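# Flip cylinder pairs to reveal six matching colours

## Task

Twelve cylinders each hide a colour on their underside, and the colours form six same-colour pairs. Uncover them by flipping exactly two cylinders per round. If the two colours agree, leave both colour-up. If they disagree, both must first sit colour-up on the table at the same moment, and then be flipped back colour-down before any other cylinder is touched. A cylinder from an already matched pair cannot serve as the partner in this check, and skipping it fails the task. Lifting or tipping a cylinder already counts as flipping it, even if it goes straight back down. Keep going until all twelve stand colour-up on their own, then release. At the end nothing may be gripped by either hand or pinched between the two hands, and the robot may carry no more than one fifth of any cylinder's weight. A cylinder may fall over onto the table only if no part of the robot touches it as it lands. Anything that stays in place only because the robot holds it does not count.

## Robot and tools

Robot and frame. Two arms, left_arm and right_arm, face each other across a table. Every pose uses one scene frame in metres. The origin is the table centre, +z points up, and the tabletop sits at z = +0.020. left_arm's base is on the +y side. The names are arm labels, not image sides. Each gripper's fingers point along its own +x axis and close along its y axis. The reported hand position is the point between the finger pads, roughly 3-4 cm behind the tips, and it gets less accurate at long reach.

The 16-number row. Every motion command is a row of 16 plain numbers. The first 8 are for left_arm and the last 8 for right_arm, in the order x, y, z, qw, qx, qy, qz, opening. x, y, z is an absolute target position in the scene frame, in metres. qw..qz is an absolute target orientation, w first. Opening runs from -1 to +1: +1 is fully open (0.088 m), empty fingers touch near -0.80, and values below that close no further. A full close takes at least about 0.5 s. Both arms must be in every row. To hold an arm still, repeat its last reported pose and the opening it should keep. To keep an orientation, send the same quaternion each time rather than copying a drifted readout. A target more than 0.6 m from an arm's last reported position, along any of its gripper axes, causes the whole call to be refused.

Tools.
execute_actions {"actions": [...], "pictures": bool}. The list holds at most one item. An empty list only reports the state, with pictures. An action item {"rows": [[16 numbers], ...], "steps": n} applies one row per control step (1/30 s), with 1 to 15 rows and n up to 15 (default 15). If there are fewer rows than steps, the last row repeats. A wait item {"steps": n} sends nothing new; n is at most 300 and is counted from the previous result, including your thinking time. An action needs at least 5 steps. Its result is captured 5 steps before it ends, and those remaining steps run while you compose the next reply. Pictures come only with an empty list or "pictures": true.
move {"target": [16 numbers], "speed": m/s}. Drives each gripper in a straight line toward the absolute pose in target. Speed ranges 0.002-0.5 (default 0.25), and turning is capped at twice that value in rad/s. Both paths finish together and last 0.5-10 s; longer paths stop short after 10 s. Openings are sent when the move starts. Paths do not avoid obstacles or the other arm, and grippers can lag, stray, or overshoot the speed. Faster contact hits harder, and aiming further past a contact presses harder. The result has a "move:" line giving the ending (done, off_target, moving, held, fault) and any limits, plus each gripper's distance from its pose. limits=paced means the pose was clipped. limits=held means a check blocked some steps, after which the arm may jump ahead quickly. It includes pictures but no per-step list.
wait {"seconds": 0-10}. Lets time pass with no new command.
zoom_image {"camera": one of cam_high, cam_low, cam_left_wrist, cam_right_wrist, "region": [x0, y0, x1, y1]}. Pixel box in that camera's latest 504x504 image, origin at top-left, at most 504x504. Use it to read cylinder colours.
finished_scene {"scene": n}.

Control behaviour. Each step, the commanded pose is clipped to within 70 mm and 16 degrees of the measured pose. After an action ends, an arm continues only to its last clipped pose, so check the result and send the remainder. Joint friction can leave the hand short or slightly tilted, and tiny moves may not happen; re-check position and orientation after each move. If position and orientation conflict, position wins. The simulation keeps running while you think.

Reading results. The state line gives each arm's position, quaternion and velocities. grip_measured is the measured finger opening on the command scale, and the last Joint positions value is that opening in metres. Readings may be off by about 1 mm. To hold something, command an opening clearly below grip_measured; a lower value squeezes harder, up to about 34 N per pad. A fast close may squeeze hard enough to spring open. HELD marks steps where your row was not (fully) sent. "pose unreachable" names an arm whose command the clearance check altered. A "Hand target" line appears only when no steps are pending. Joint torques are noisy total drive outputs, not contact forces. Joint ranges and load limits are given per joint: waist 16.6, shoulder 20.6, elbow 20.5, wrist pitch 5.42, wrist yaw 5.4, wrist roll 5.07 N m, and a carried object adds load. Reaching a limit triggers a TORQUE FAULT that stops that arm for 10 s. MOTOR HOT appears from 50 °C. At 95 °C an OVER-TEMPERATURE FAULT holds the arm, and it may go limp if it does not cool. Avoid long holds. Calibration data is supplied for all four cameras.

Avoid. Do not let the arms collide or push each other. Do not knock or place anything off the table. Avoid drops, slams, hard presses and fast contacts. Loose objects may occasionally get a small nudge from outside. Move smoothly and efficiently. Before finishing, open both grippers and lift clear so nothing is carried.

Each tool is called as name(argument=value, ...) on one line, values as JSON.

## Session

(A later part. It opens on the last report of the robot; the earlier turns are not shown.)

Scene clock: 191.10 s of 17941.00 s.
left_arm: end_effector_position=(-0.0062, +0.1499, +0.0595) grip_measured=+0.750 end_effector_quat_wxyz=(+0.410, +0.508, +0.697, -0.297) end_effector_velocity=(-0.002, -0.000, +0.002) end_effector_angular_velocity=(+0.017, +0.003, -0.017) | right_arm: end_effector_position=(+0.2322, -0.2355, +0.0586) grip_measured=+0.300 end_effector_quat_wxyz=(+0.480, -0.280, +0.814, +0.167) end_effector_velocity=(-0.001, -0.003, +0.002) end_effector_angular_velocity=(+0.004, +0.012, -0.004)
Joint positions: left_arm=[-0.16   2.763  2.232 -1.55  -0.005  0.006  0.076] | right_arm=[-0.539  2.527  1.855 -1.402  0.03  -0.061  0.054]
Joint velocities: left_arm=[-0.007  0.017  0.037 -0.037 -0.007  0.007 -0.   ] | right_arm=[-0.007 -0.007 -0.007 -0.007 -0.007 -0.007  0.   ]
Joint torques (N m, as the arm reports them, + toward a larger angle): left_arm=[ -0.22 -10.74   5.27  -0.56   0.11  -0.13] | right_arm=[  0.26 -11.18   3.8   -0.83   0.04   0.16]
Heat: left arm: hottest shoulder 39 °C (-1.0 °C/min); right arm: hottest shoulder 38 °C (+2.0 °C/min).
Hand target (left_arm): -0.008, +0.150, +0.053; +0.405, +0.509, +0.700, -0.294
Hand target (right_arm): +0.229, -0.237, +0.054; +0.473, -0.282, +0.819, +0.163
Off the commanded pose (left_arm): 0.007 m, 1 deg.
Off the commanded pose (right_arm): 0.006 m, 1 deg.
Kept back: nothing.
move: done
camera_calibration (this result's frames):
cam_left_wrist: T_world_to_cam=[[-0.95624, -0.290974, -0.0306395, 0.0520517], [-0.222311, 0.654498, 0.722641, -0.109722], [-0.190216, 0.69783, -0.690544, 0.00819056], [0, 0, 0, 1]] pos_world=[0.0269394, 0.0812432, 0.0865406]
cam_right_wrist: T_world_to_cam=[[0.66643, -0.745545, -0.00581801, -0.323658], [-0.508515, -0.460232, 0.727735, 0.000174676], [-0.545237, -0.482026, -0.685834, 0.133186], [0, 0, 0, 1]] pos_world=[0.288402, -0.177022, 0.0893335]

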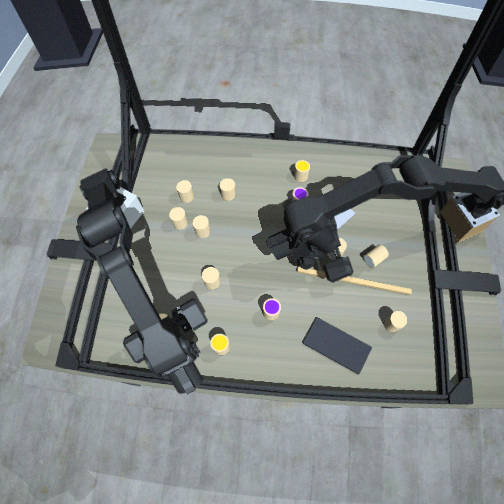

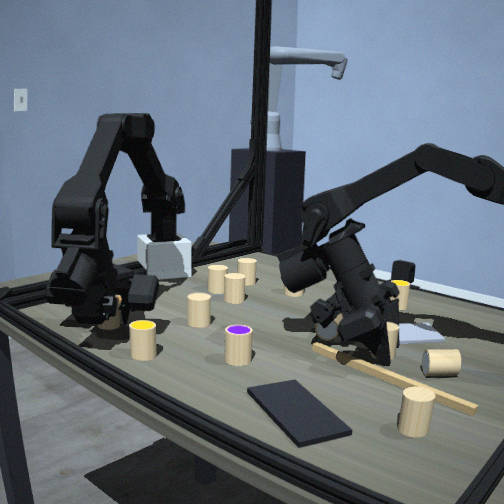

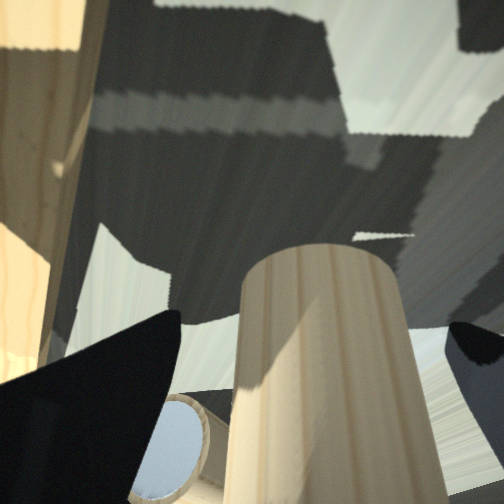

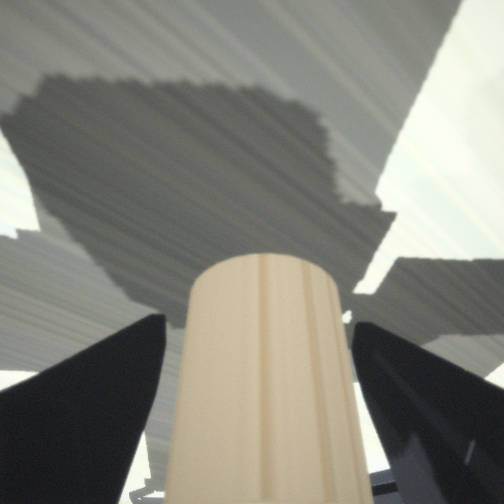

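Good. Flip both.

move(target=[-0.008,0.15,0.053,0.405,0.509,0.7,-0.294,-0.3,0.229,-0.237,0.054,0.473,-0.282,0.819,0.163,-0.3])

move(target=[-0.03,0.16,0.13,0.55,0.42,0.5,-0.52,-0.3,0.222,-0.242,0.12,0.75,-0.198,0.576,0.259,-0.3], speed=0.3)

move(target=[-0.212,0.199,0.095,0.575,0.208,0.154,-0.777,-0.3,0.217,-0.247,0.09,0.914,-0.084,0.245,0.315,-0.3], speed=0.35)

move(target=[-0.212,0.199,0.048,0.575,0.208,0.154,-0.777,-0.3,0.217,-0.247,0.046,0.914,-0.084,0.245,0.315,-0.3], speed=0.07)

move(target=[-0.212,0.199,0.049,0.575,0.208,0.154,-0.777,0.5,0.217,-0.247,0.048,0.914,-0.084,0.245,0.315,0.5])

move(target=[-0.213,0.195,0.125,0.48,0.5,0.37,-0.63,0.5,0.222,-0.242,0.125,0.75,-0.198,0.576,0.259,0.5], speed=0.35)

move(target=[-0.215,0.192,0.105,0.297,0.696,0.515,-0.402,0.5,0.229,-0.237,0.105,0.473,-0.282,0.819,0.163,0.5], speed=0.35)

move(target=[-0.215,0.192,0.053,0.297,0.696,0.515,-0.402,0.5,0.229,-0.237,0.052,0.473,-0.282,0.819,0.163,0.5], speed=0.09)

Scene clock: 192.20 s of 17941.00 s.
left_arm: end_effector_position=(-0.0065, +0.1497, +0.0596) grip_measured=+0.007 end_effector_quat_wxyz=(+0.409, +0.507, +0.698, -0.297) end_effector_velocity=(-0.002, +0.001, +0.001) end_effector_angular_velocity=(+0.006, +0.005, +0.008) | right_arm: end_effector_position=(+0.2320, -0.2356, +0.0586) grip_measured=+0.022 end_effector_quat_wxyz=(+0.480, -0.280, +0.815, +0.167) end_effector_velocity=(-0.002, -0.001, +0.001) end_effector_angular_velocity=(-0.002, +0.008, -0.012)
Joint positions: left_arm=[-0.16   2.765  2.237 -1.554 -0.003  0.005  0.039] | right_arm=[-0.539  2.527  1.855 -1.403  0.029 -0.061  0.04 ]
Joint velocities: left_arm=[-0.002 -0.002 -0.002 -0.007  0.007 -0.007 -0.   ] | right_arm=[-0.002 -0.002 -0.002 -0.007 -0.007  0.007 -0.   ]
Joint torques (N m, as the arm reports them, + toward a larger angle): left_arm=[ -0.22 -10.99   5.47  -0.52   0.04  -0.09] | right_arm=[  0.25 -11.19   3.8   -0.8    0.05   0.15]
Heat: left arm: hottest shoulder 39 °C (-1.0 °C/min); right arm: hottest shoulder 39 °C (+3.0 °C/min).
Hand target (left_arm): -0.008, +0.150, +0.053; +0.405, +0.509, +0.700, -0.294
Hand target (right_arm): +0.229, -0.237, +0.054; +0.473, -0.282, +0.819, +0.163
Off the commanded pose (left_arm): 0.007 m, 1 deg.
Off the commanded pose (right_arm): 0.006 m, 1 deg.
Kept back: nothing.
move: done
camera_calibration (this result's frames):
cam_left_wrist: T_world_to_cam=[[-0.955882, -0.292335, -0.0287939, 0.0518088], [-0.221671, 0.653541, 0.723703, -0.109591], [-0.192746, 0.698158, -0.689511, 0.00821395], [0, 0, 0, 1]] pos_world=[0.0268133, 0.0810331, 0.0864667]
cam_right_wrist: T_world_to_cam=[[0.666288, -0.745668, -0.00625069, -0.323547], [-0.508004, -0.460028, 0.728221, -0.0000396509], [-0.545887, -0.482029, -0.685314, 0.133171], [0, 0, 0, 1]] pos_world=[0.288251, -0.177085, 0.0892701]

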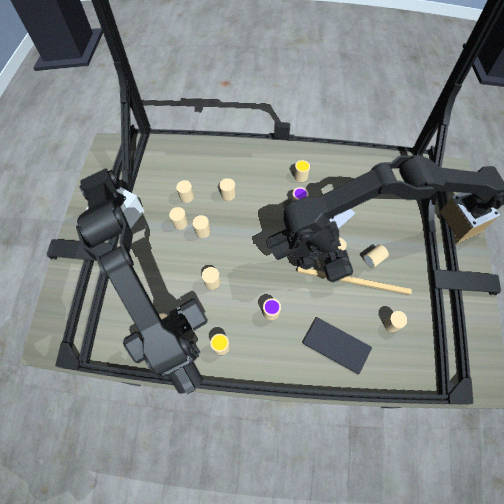

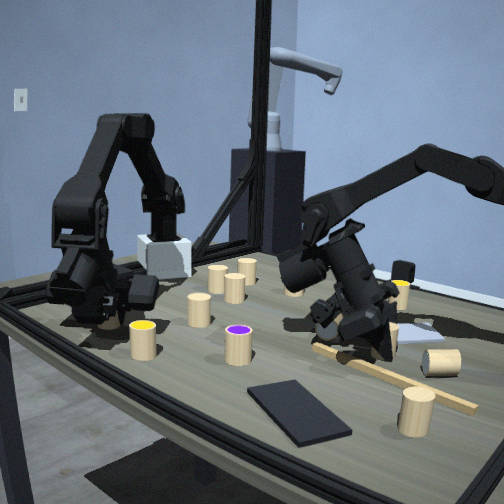

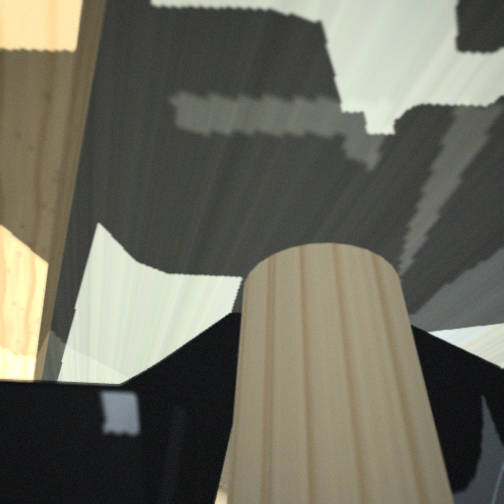

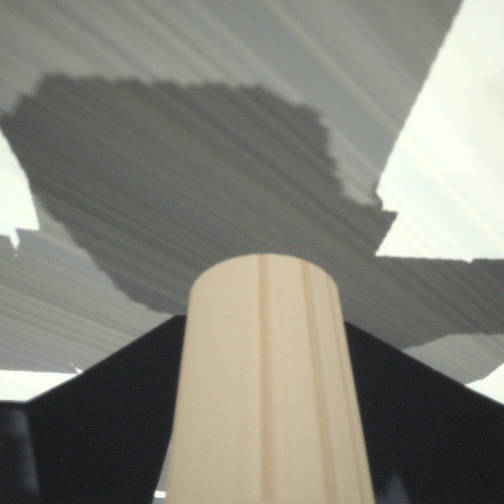

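Scene clock: 193.97 s of 17941.00 s.
left_arm: end_effector_position=(-0.0281, +0.1581, +0.1287) grip_measured=+0.006 end_effector_quat_wxyz=(+0.548, +0.422, +0.503, -0.518) end_effector_velocity=(-0.003, +0.002, +0.002) end_effector_angular_velocity=(-0.009, +0.006, +0.004) | right_arm: end_effector_position=(+0.2228, -0.2408, +0.1175) grip_measured=+0.022 end_effector_quat_wxyz=(+0.748, -0.201, +0.579, +0.255) end_effector_velocity=(+0.000, +0.000, +0.002) end_effector_angular_velocity=(+0.017, -0.016, +0.006)
Joint positions: left_arm=[-0.172  2.025  1.302 -0.724  0.084  0.19   0.039] | right_arm=[-0.555  1.797  1.008 -0.53  -0.015 -0.079  0.04 ]
Joint velocities: left_arm=[-0.002 -0.017 -0.017  0.007  0.007 -0.007 -0.   ] | right_arm=[-0.002 -0.017 -0.017  0.022 -0.007 -0.007 -0.   ]
Joint torques (N m, as the arm reports them, + toward a larger angle): left_arm=[ -0.17 -12.32   4.13   0.71   0.2    0.09] | right_arm=[ -0.32 -10.29   4.48   0.67  -0.16  -0.22]
Heat: left arm: hottest shoulder 40 °C (+0.0 °C/min); right arm: hottest shoulder 39 °C (+3.0 °C/min).
Hand target (left_arm): -0.030, +0.159, +0.132; +0.548, +0.421, +0.500, -0.522
Hand target (right_arm): +0.222, -0.242, +0.119; +0.750, -0.200, +0.575, +0.257
Off the commanded pose (left_arm): 0.003 m, 1 deg.
Off the commanded pose (right_arm): 0.003 m, 1 deg.
Kept back: nothing.
move: done
camera_calibration (this result's frames):
cam_left_wrist: T_world_to_cam=[[-0.993376, -0.11198, 0.0257779, -0.000952696], [-0.10647, 0.981346, 0.160078, -0.145936], [-0.0432226, 0.156273, -0.986768, 0.174018], [0, 0, 0, 1]] pos_world=[-0.00896269, 0.115913, 0.195101]
cam_right_wrist: T_world_to_cam=[[0.650331, -0.758066, 0.0490375, -0.326824], [-0.759525, -0.647694, 0.0601195, 0.039312], [-0.0138133, -0.0763428, -0.996986, 0.18169], [0, 0, 0, 1]] pos_world=[0.244912, -0.208421, 0.194806]

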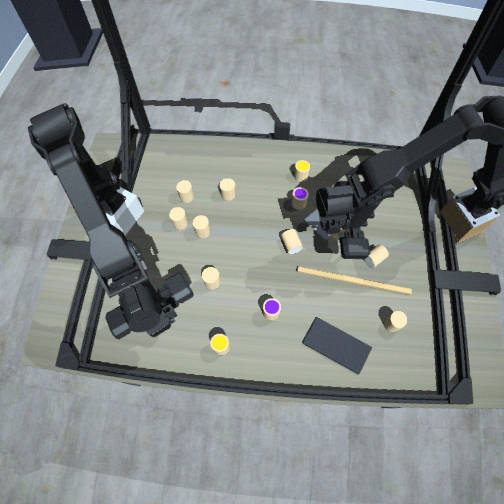

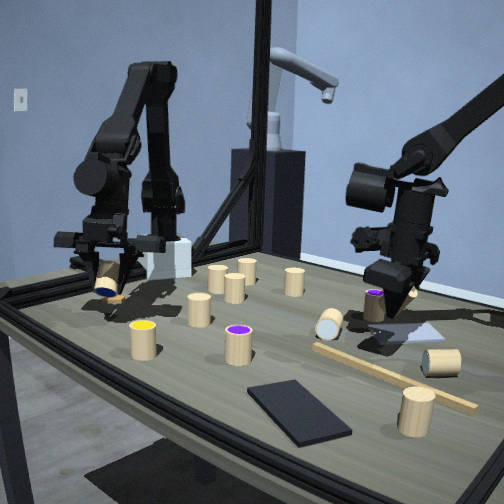

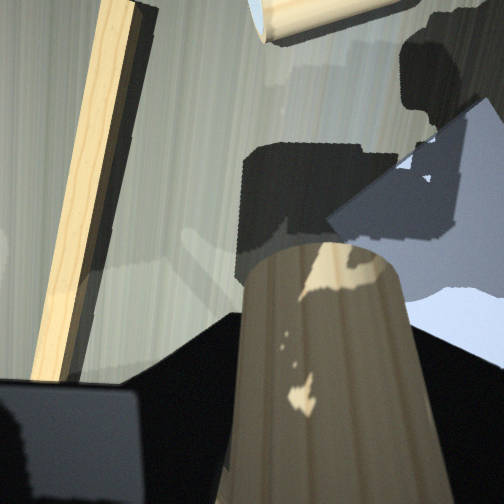

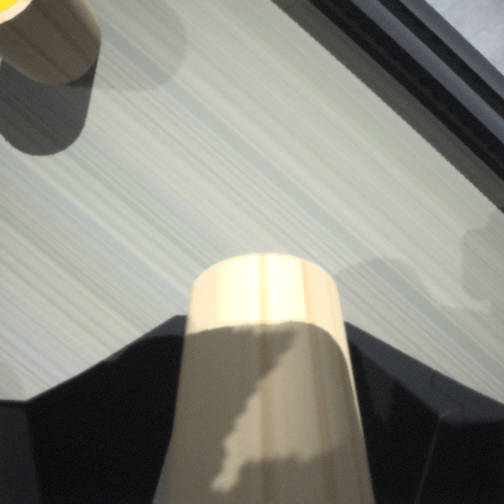

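Scene clock: 196.03 s of 17941.00 s.
left_arm: end_effector_position=(-0.2133, +0.1974, +0.0997) grip_measured=+0.006 end_effector_quat_wxyz=(+0.572, +0.205, +0.151, -0.779) end_effector_velocity=(+0.001, +0.001, -0.002) end_effector_angular_velocity=(-0.007, -0.003, +0.015) | right_arm: end_effector_position=(+0.2184, -0.2453, +0.0940) grip_measured=+0.022 end_effector_quat_wxyz=(+0.915, -0.087, +0.239, +0.313) end_effector_velocity=(-0.002, -0.001, -0.003) end_effector_angular_velocity=(-0.013, -0.008, +0.015)
Joint positions: left_arm=[-0.675  2.045  0.283  1.245  0.095  0.053  0.039] | right_arm=[-0.599  1.927  0.281  1.129 -0.104 -0.071  0.04 ]
Joint velocities: left_arm=[-0.007  0.022 -0.007  0.037 -0.022 -0.007 -0.   ] | right_arm=[-0.002  0.017 -0.007  0.022 -0.007 -0.022 -0.   ]
Joint torques (N m, as the arm reports them, + toward a larger angle): left_arm=[-0.41 -5.11  1.34  1.89 -0.07 -0.12] | right_arm=[-0.31 -5.65  1.75  1.56 -0.17  0.19]
Heat: left arm: hottest shoulder 40 °C (-1.0 °C/min); right arm: hottest shoulder 39 °C (+3.0 °C/min).
Hand target (left_arm): -0.213, +0.200, +0.096; -0.572, -0.208, -0.155, +0.778
Hand target (right_arm): +0.217, -0.247, +0.091; +0.914, -0.085, +0.244, +0.312
Off the commanded pose (left_arm): 0.005 m, 1 deg.
Off the commanded pose (right_arm): 0.005 m, 1 deg.
Kept back: nothing.
move: done
camera_calibration (this result's frames):
cam_left_wrist: T_world_to_cam=[[-0.962235, 0.271757, -0.0158608, -0.24473], [0.207965, 0.696264, -0.686998, 0.00821392], [-0.175653, -0.664352, -0.726486, 0.239059], [0, 0, 0, 1]] pos_world=[-0.195205, 0.219607, 0.175434]
cam_right_wrist: T_world_to_cam=[[0.614669, -0.785179, 0.0753318, -0.327635], [-0.54745, -0.493413, -0.675901, 0.0951489], [0.567874, 0.374216, -0.733132, 0.116544], [0, 0, 0, 1]] pos_world=[0.187294, -0.253917, 0.174435]

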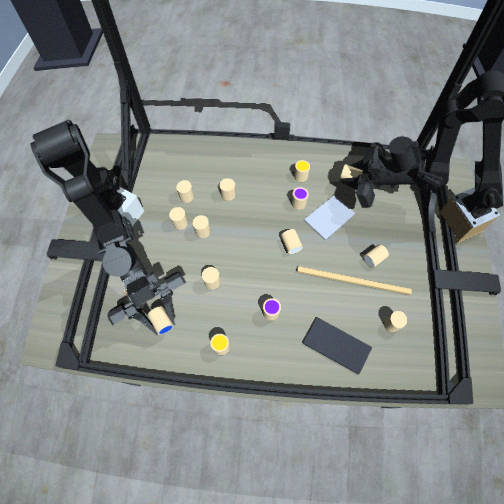

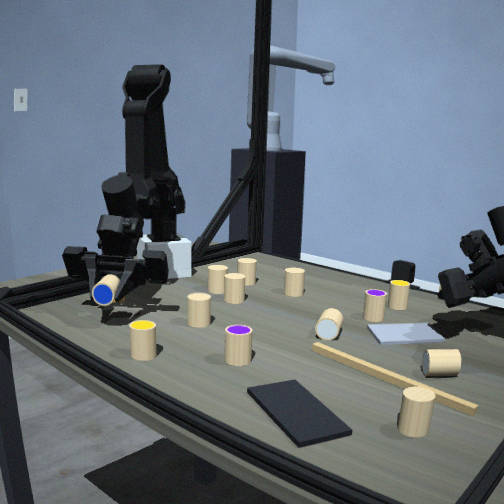

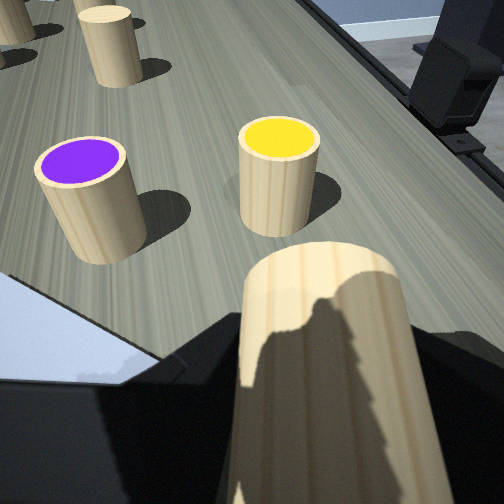

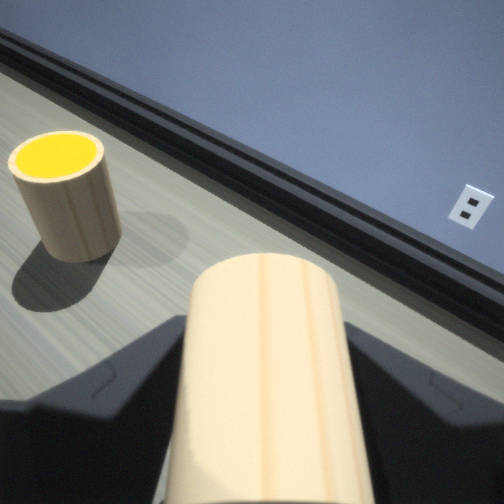

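Scene clock: 197.17 s of 17941.00 s.
left_arm: end_effector_position=(-0.2122, +0.1994, +0.0502) grip_measured=+0.006 end_effector_quat_wxyz=(+0.574, +0.207, +0.152, -0.778) end_effector_velocity=(+0.001, +0.001, -0.002) end_effector_angular_velocity=(-0.001, +0.003, +0.008) | right_arm: end_effector_position=(+0.2161, -0.2468, +0.0489) grip_measured=+0.022 end_effector_quat_wxyz=(+0.913, -0.086, +0.243, +0.315) end_effector_velocity=(-0.003, +0.000, -0.004) end_effector_angular_velocity=(-0.008, +0.008, +0.012)
Joint positions: left_arm=[-0.675  2.399  0.334  1.541  0.09   0.053  0.039] | right_arm=[-0.604  2.255  0.304  1.426 -0.115 -0.071  0.04 ]
Joint velocities: left_arm=[-0.002  0.017 -0.002  0.022 -0.007 -0.007 -0.   ] | right_arm=[ 0.002  0.017 -0.002  0.007 -0.007 -0.007  0.   ]
Joint torques (N m, as the arm reports them, + toward a larger angle): left_arm=[ 0.26 -5.51  0.77  1.83 -0.16 -0.07] | right_arm=[-0.32 -5.99  1.28  1.5  -0.18  0.11]
Heat: left arm: hottest shoulder 39 °C (-2.0 °C/min); right arm: hottest shoulder 38 °C (+2.0 °C/min).
Hand target (left_arm): -0.212, +0.199, +0.048; -0.575, -0.208, -0.154, +0.777
Hand target (right_arm): +0.217, -0.247, +0.047; +0.913, -0.084, +0.245, +0.315
Off the commanded pose (left_arm): 0.002 m, 0 deg.
Off the commanded pose (right_arm): 0.003 m, 0 deg.
Kept back: nothing.
move: done
camera_calibration (this result's frames):
cam_left_wrist: T_world_to_cam=[[-0.963252, 0.268014, -0.0177161, -0.244382], [0.207432, 0.700375, -0.682969, -0.028589], [-0.170637, -0.661547, -0.730232, 0.205269], [0, 0, 0, 1]] pos_world=[-0.194445, 0.221316, 0.126039]
cam_right_wrist: T_world_to_cam=[[0.618712, -0.782577, 0.0690614, -0.323899], [-0.55157, -0.495304, -0.671152, 0.0628748], [0.559434, 0.377157, -0.738096, 0.088156], [0, 0, 0, 1]] pos_world=[0.185762, -0.255582, 0.129635]

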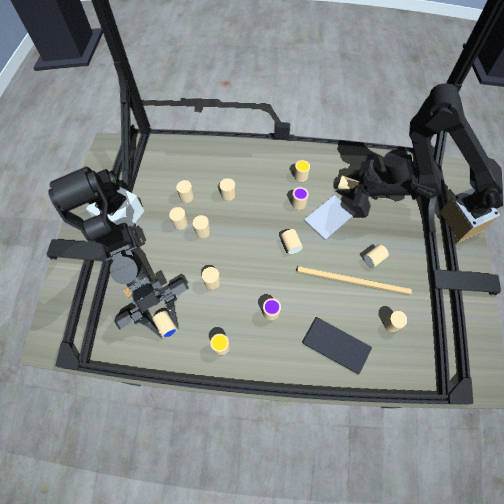

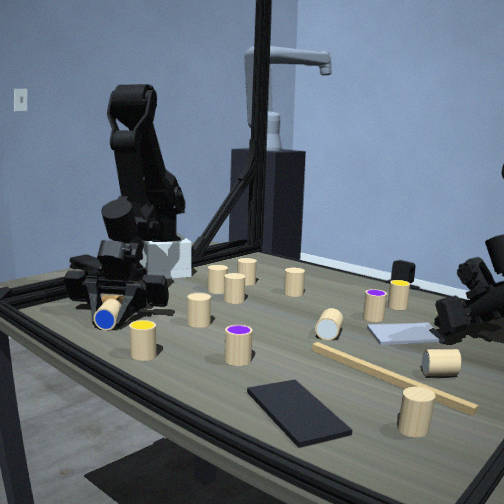

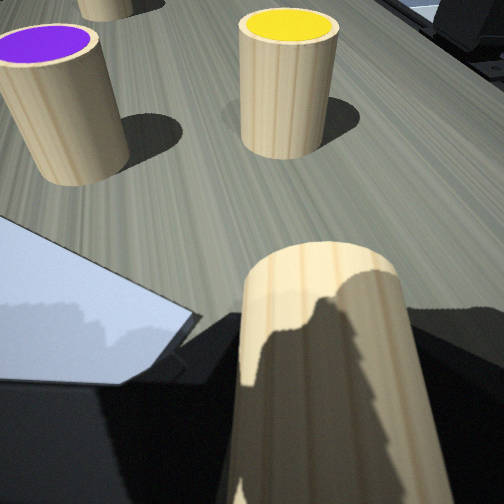

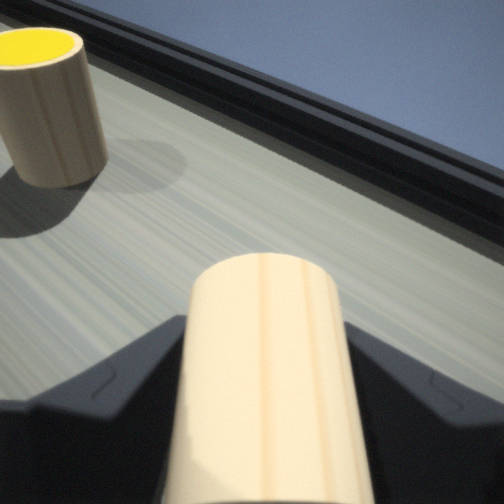

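Scene clock: 197.87 s of 17941.00 s.
left_arm: end_effector_position=(-0.2121, +0.1994, +0.0501) grip_measured=+0.498 end_effector_quat_wxyz=(+0.574, +0.207, +0.152, -0.778) end_effector_velocity=(+0.001, +0.002, -0.000) end_effector_angular_velocity=(+0.005, -0.011, +0.000) | right_arm: end_effector_position=(+0.2162, -0.2469, +0.0488) grip_measured=+0.498 end_effector_quat_wxyz=(+0.913, -0.086, +0.243, +0.315) end_effector_velocity=(-0.001, -0.003, -0.003) end_effector_angular_velocity=(-0.014, +0.005, -0.005)
Joint positions: left_arm=[-0.675  2.399  0.334  1.542  0.09   0.053  0.063] | right_arm=[-0.604  2.255  0.304  1.426 -0.115 -0.071  0.063]
Joint velocities: left_arm=[-0.002 -0.007 -0.007 -0.007 -0.007  0.007  0.001] | right_arm=[-0.002  0.002 -0.002 -0.007  0.007 -0.007  0.001]
Joint torques (N m, as the arm reports them, + toward a larger angle): left_arm=[-0.12 -6.46  0.83  1.55 -0.08 -0.06] | right_arm=[-0.32 -7.    1.2   1.11 -0.16  0.11]
Heat: left arm: hottest shoulder 39 °C (-2.0 °C/min); right arm: hottest shoulder 38 °C (+2.0 °C/min).
Hand target (left_arm): -0.212, +0.199, +0.049; -0.575, -0.208, -0.154, +0.776
Hand target (right_arm): +0.217, -0.247, +0.048; +0.913, -0.084, +0.245, +0.315
Off the commanded pose (left_arm): 0.001 m, 0 deg.
Off the commanded pose (right_arm): 0.001 m, 0 deg.
Kept back: nothing.
move: done
camera_calibration (this result's frames):
cam_left_wrist: T_world_to_cam=[[-0.963337, 0.267695, -0.0179061, -0.244273], [0.207328, 0.700418, -0.682957, -0.0286751], [-0.170282, -0.66163, -0.730239, 0.205339], [0, 0, 0, 1]] pos_world=[-0.194406, 0.221334, 0.125989]
cam_right_wrist: T_world_to_cam=[[0.618701, -0.782607, 0.0688198, -0.32396], [-0.551881, -0.495294, -0.670903, 0.0628601], [0.559139, 0.377108, -0.738345, 0.0881001], [0, 0, 0, 1]] pos_world=[0.185865, -0.255622, 0.129516]

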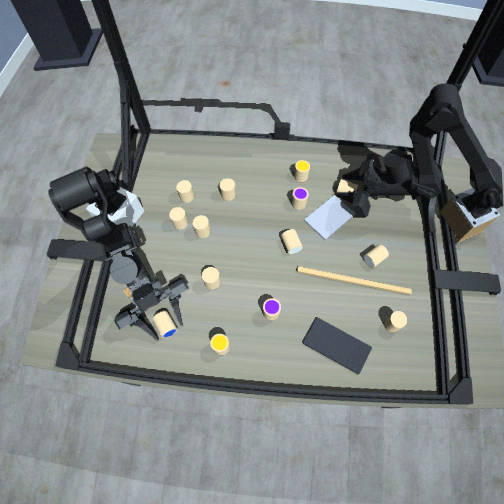

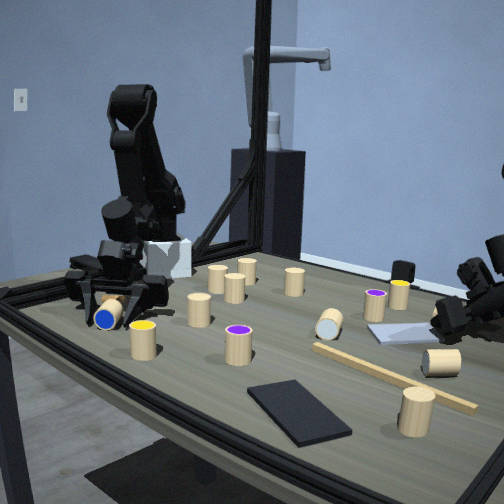

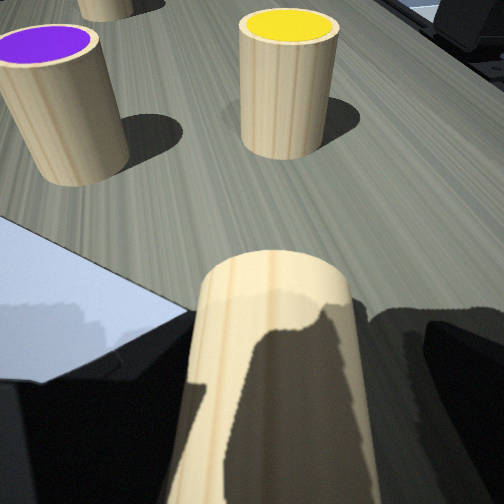

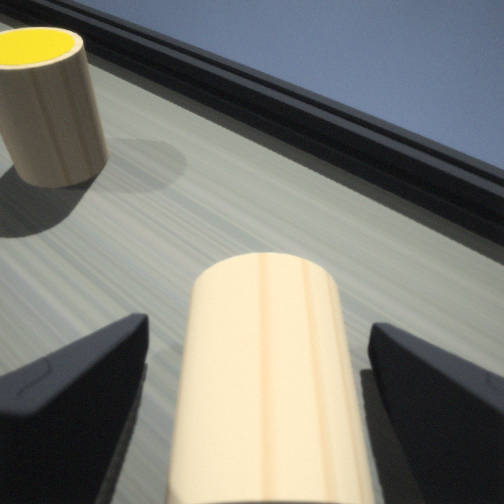

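Scene clock: 199.63 s of 17941.00 s.
left_arm: end_effector_position=(-0.2124, +0.1957, +0.1262) grip_measured=+0.500 end_effector_quat_wxyz=(+0.478, +0.492, +0.368, -0.627) end_effector_velocity=(+0.001, +0.001, +0.003) end_effector_angular_velocity=(+0.016, -0.006, +0.021) | right_arm: end_effector_position=(+0.2218, -0.2429, +0.1255) grip_measured=+0.500 end_effector_quat_wxyz=(+0.752, -0.194, +0.574, +0.261) end_effector_velocity=(+0.002, +0.001, +0.001) end_effector_angular_velocity=(+0.000, +0.002, +0.021)
Joint positions: left_arm=[-0.712  1.81   0.967 -0.481  0.002  0.043  0.063] | right_arm=[-0.567  1.764  1.    -0.539 -0.033 -0.088  0.064]
Joint velocities: left_arm=[-0.002 -0.002  0.017 -0.037 -0.007 -0.022 -0.   ] | right_arm=[-0.002  0.007  0.012 -0.007 -0.007 -0.022  0.   ]
Joint torques (N m, as the arm reports them, + toward a larger angle): left_arm=[-0.3  -6.2   5.94  0.59 -0.17 -0.1 ] | right_arm=[ 0.28 -6.99  6.86  0.3   0.   -0.21]
Heat: left arm: hottest shoulder 39 °C (-2.0 °C/min); right arm: hottest shoulder 38 °C (+2.0 °C/min).
Hand target (left_arm): -0.213, +0.194, +0.125; -0.478, -0.495, -0.370, +0.625
Hand target (right_arm): +0.223, -0.242, +0.124; +0.749, -0.198, +0.576, +0.262
Off the commanded pose (left_arm): 0.002 m, 1 deg.
Off the commanded pose (right_arm): 0.001 m, 1 deg.
Kept back: nothing.
move: done
camera_calibration (this result's frames):
cam_left_wrist: T_world_to_cam=[[-0.963657, 0.263971, -0.0410299, -0.238581], [0.261797, 0.963742, 0.0516154, -0.10674], [0.0531672, 0.0389981, -0.997824, 0.202556], [0, 0, 0, 1]] pos_world=[-0.212736, 0.157949, 0.197836]
cam_right_wrist: T_world_to_cam=[[0.651632, -0.757663, 0.0363612, -0.326818], [-0.758488, -0.650305, 0.0424307, 0.0380331], [-0.00850236, -0.0552287, -0.998438, 0.193654], [0, 0, 0, 1]] pos_world=[0.243459, -0.212189, 0.203621]

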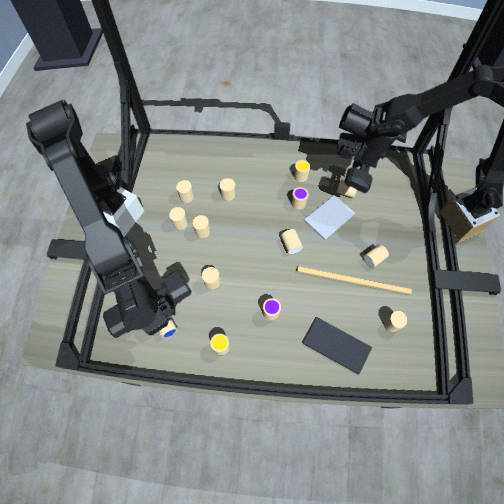

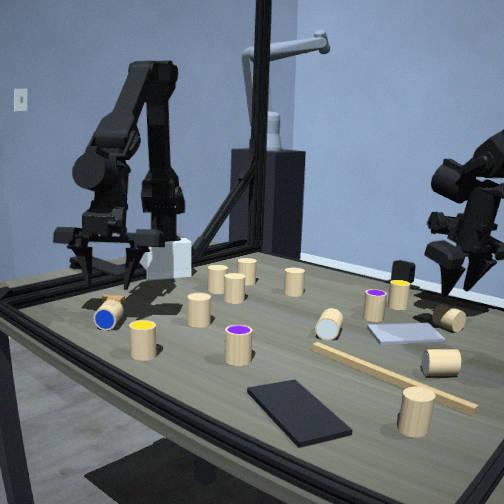

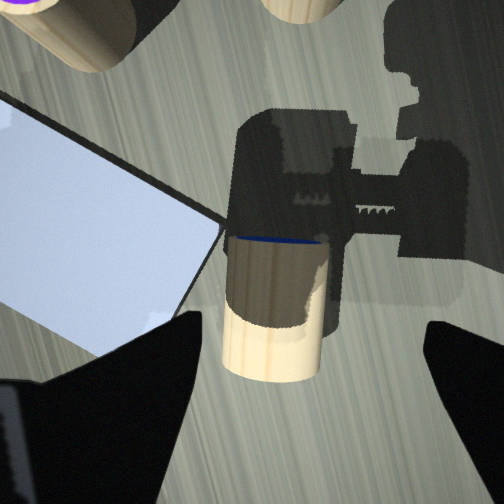

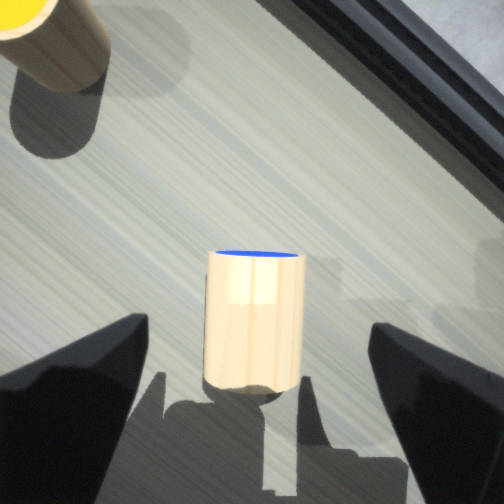

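Scene clock: 201.33 s of 17941.00 s.
left_arm: end_effector_position=(-0.2142, +0.1926, +0.1075) grip_measured=+0.500 end_effector_quat_wxyz=(+0.301, +0.691, +0.516, -0.406) end_effector_velocity=(+0.004, +0.005, +0.003) end_effector_angular_velocity=(+0.039, -0.033, -0.007) | right_arm: end_effector_position=(+0.2296, -0.2374, +0.1098) grip_measured=+0.500 end_effector_quat_wxyz=(+0.477, -0.279, +0.816, +0.170) end_effector_velocity=(+0.000, -0.002, +0.003) end_effector_angular_velocity=(-0.009, +0.021, +0.020)
Joint positions: left_arm=[-0.725  2.436  1.798 -1.442 -0.02   0.041  0.064] | right_arm=[-0.541  2.438  1.902 -1.544  0.026 -0.068  0.064]
Joint velocities: left_arm=[-0.002  0.017  0.022 -0.051 -0.022 -0.007 -0.   ] | right_arm=[-0.002  0.012  0.027 -0.037  0.007 -0.022  0.   ]
Joint torques (N m, as the arm reports them, + toward a larger angle): left_arm=[-0.26 -9.56  5.19 -0.59 -0.17 -0.11] | right_arm=[  0.26 -10.41   5.71  -0.9    0.04   0.19]
Heat: left arm: hottest shoulder 39 °C (-2.0 °C/min); right arm: hottest shoulder 38 °C (+2.0 °C/min).
Hand target (left_arm): -0.215, +0.193, +0.103; +0.299, +0.695, +0.517, -0.401
Hand target (right_arm): +0.229, -0.237, +0.106; +0.472, -0.281, +0.819, +0.166
Off the commanded pose (left_arm): 0.003 m, 1 deg.
Off the commanded pose (right_arm): 0.005 m, 1 deg.
Kept back: nothing.
move: done
camera_calibration (this result's frames):
cam_left_wrist: T_world_to_cam=[[-0.952924, 0.302065, -0.0263258, -0.246945], [0.190467, 0.663891, 0.723168, -0.131963], [0.235921, 0.68411, -0.690171, 0.0658847], [0, 0, 0, 1]] pos_world=[-0.225728, 0.11713, 0.134402]
cam_right_wrist: T_world_to_cam=[[0.667532, -0.744471, -0.0127972, -0.322272], [-0.501886, -0.462581, 0.730841, -0.0416678], [-0.55001, -0.481437, -0.682427, 0.16683], [0, 0, 0, 1]] pos_world=[0.285972, -0.178879, 0.140177]

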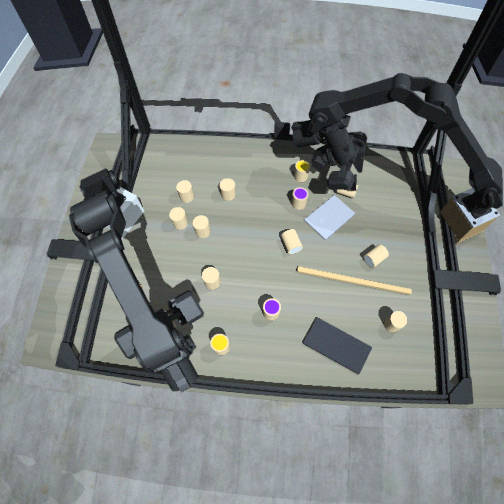

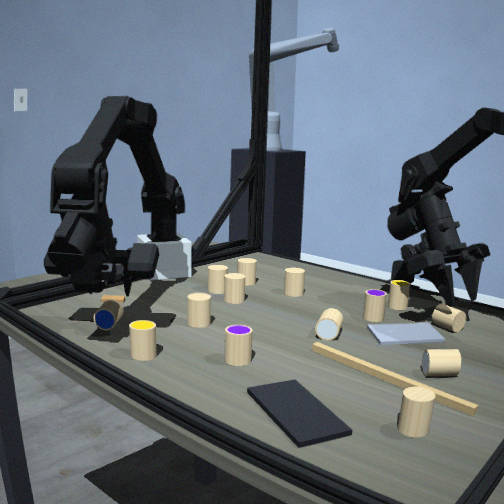

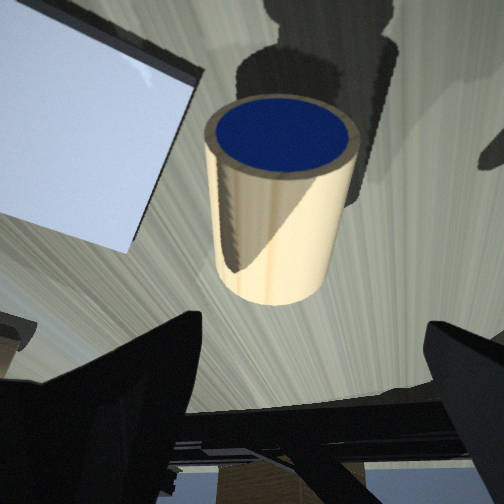

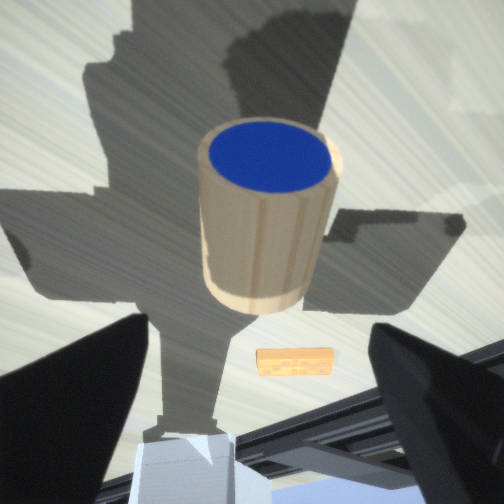

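Scene clock: 202.40 s of 17941.00 s.
left_arm: end_effector_position=(-0.2156, +0.1877, +0.0601) grip_measured=+0.500 end_effector_quat_wxyz=(+0.303, +0.690, +0.514, -0.409) end_effector_velocity=(+0.004, -0.001, +0.002) end_effector_angular_velocity=(-0.001, -0.016, -0.015) | right_arm: end_effector_position=(+0.2318, -0.2357, +0.0588) grip_measured=+0.500 end_effector_quat_wxyz=(+0.480, -0.280, +0.814, +0.168) end_effector_velocity=(-0.002, -0.001, +0.001) end_effector_angular_velocity=(-0.002, +0.008, -0.012)
Joint positions: left_arm=[-0.725  2.536  1.785 -1.322 -0.021  0.041  0.064] | right_arm=[-0.539  2.525  1.852 -1.401  0.029 -0.062  0.064]
Joint velocities: left_arm=[ 0.002 -0.002  0.002 -0.007 -0.022  0.007 -0.   ] | right_arm=[-0.002 -0.002 -0.002 -0.007 -0.007  0.007  0.   ]
Joint torques (N m, as the arm reports them, + toward a larger angle): left_arm=[-0.18 -9.89  3.3  -0.29 -0.11  0.04] | right_arm=[  0.28 -10.7    3.54  -0.5    0.04   0.18]
Heat: left arm: hottest shoulder 39 °C (-1.0 °C/min); right arm: hottest shoulder 38 °C (+2.0 °C/min).
Hand target (left_arm): -0.215, +0.192, +0.053; +0.297, +0.696, +0.515, -0.402
Hand target (right_arm): +0.229, -0.237, +0.052; +0.473, -0.282, +0.819, +0.163
Off the commanded pose (left_arm): 0.008 m, 1 deg.
Off the commanded pose (right_arm): 0.007 m, 1 deg.
Kept back: nothing.
move: done
camera_calibration (this result's frames):
cam_left_wrist: T_world_to_cam=[[-0.952616, 0.302931, -0.0274858, -0.248056], [0.192159, 0.669389, 0.71763, -0.0945387], [0.235791, 0.678345, -0.695881, 0.0383085], [0, 0, 0, 1]] pos_world=[-0.227168, 0.11244, 0.087684]
cam_right_wrist: T_world_to_cam=[[0.666788, -0.745219, -0.00651669, -0.323502], [-0.507992, -0.460892, 0.727683, -0.000580411], [-0.545286, -0.4819, -0.685883, 0.133053], [0, 0, 0, 1]] pos_world=[0.287965, -0.177229, 0.0895732]

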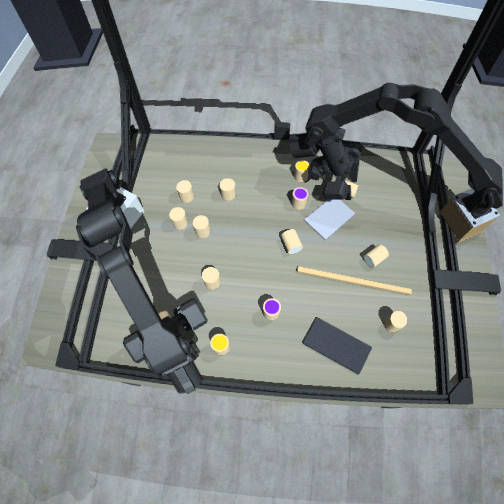

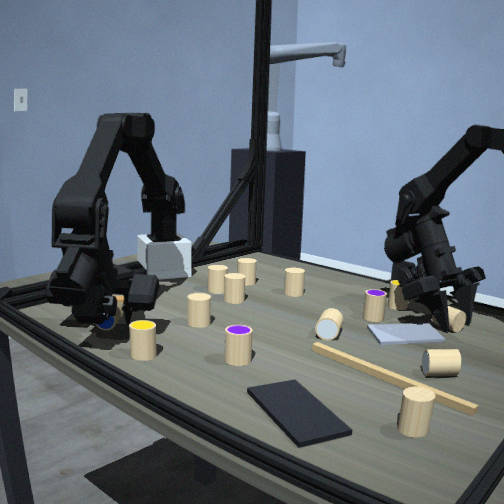

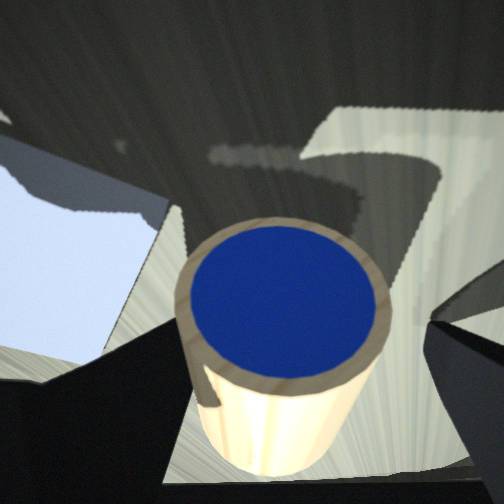

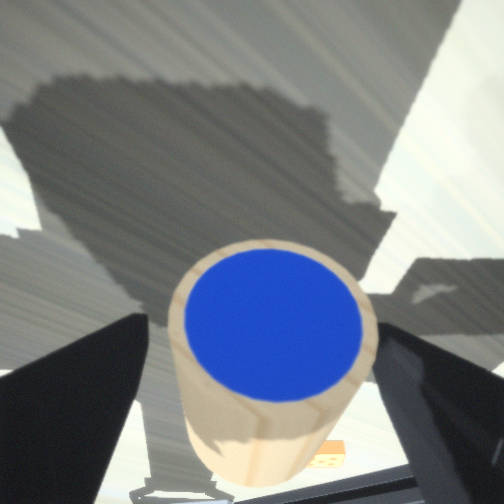

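execute_actions(actions=[])

Scene clock: 203.23 s of 17941.00 s.
left_arm: end_effector_position=(-0.2156, +0.1876, +0.0598) grip_measured=+0.500 end_effector_quat_wxyz=(+0.303, +0.690, +0.514, -0.409) end_effector_velocity=(+0.005, +0.003, +0.005) end_effector_angular_velocity=(+0.009, -0.033, +0.011) | right_arm: end_effector_position=(+0.2319, -0.2356, +0.0587) grip_measured=+0.500 end_effector_quat_wxyz=(+0.480, -0.280, +0.814, +0.168) end_effector_velocity=(-0.003, +0.001, +0.001) end_effector_angular_velocity=(-0.002, +0.008, -0.008)
Joint positions: left_arm=[-0.725  2.537  1.785 -1.321 -0.021  0.041  0.064] | right_arm=[-0.539  2.525  1.852 -1.4    0.029 -0.062  0.064]
Joint velocities: left_arm=[ 0.002 -0.007 -0.002 -0.022 -0.022 -0.022 -0.   ] | right_arm=[ 0.002 -0.002 -0.002 -0.007 -0.007  0.007 -0.   ]
Joint torques (N m, as the arm reports them, + toward a larger angle): left_arm=[ 0.04 -9.58  3.21 -0.31 -0.17  0.03] | right_arm=[  0.27 -10.67   3.56  -0.51   0.04   0.18]
Heat: left arm: hottest shoulder 39 °C (-1.0 °C/min); right arm: hottest shoulder 38 °C (+2.0 °C/min).
Hand target (left_arm): -0.215, +0.192, +0.053; +0.297, +0.696, +0.515, -0.402
Hand target (right_arm): +0.229, -0.237, +0.052; +0.473, -0.282, +0.819, +0.163
Off the commanded pose (left_arm): 0.008 m, 1 deg.
Off the commanded pose (right_arm): 0.007 m, 1 deg.
Kept back: nothing.
Steps of this call (steps 1 to 25: nothing new was sent). Readings (end_effector_position):
1: left_arm (-0.2156, +0.1877, +0.0600) | right_arm (+0.2318, -0.2357, +0.0588)
2: left_arm (-0.2156, +0.1877, +0.0600) | right_arm (+0.2319, -0.2357, +0.0588)
4: left_arm (-0.2156, +0.1877, +0.0600) | right_arm (+0.2319, -0.2357, +0.0588)
8: left_arm (-0.2157, +0.1876, +0.0599) | right_arm (+0.2319, -0.2356, +0.0587)
25: the state above
camera_calibration (this result's frames):
cam_left_wrist: T_world_to_cam=[[-0.952616, 0.302931, -0.0274858, -0.248064], [0.192159, 0.669389, 0.71763, -0.0942852], [0.235791, 0.678345, -0.695881, 0.038091], [0, 0, 0, 1]] pos_world=[-0.227173, 0.112421, 0.0873505]
cam_right_wrist: T_world_to_cam=[[0.666544, -0.74544, -0.0062312, -0.323534], [-0.508687, -0.460928, 0.727175, -0.000240313], [-0.544937, -0.481524, -0.686424, 0.133143], [0, 0, 0, 1]] pos_world=[0.288082, -0.177175, 0.0895513]

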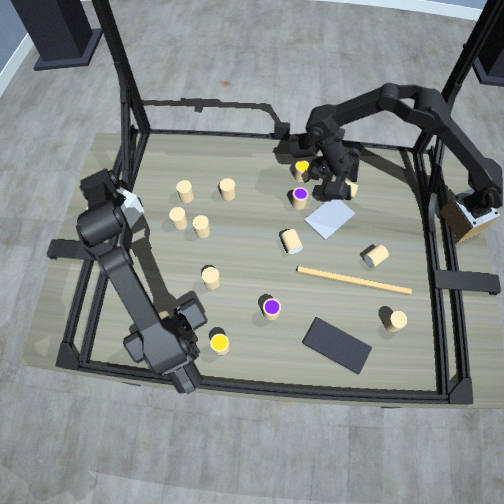

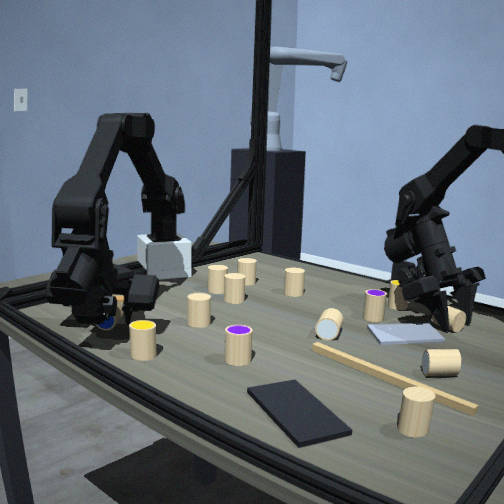

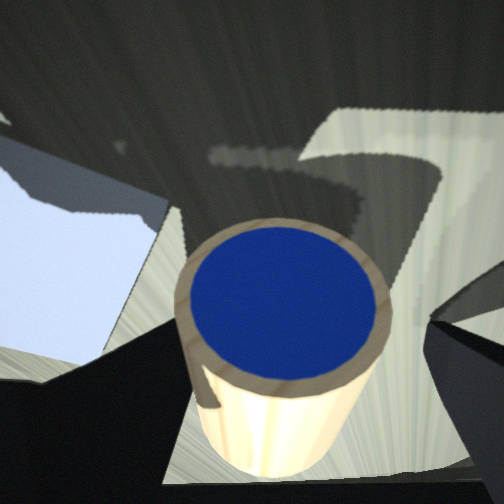

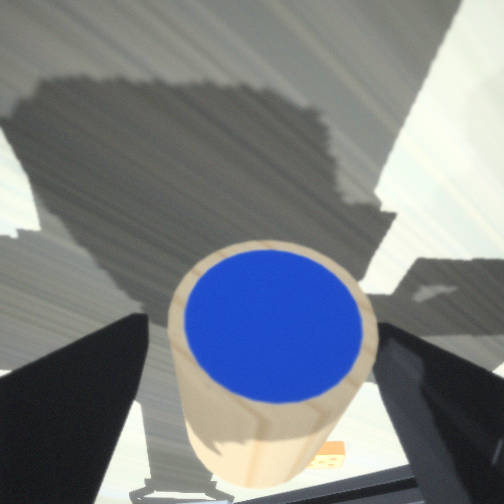

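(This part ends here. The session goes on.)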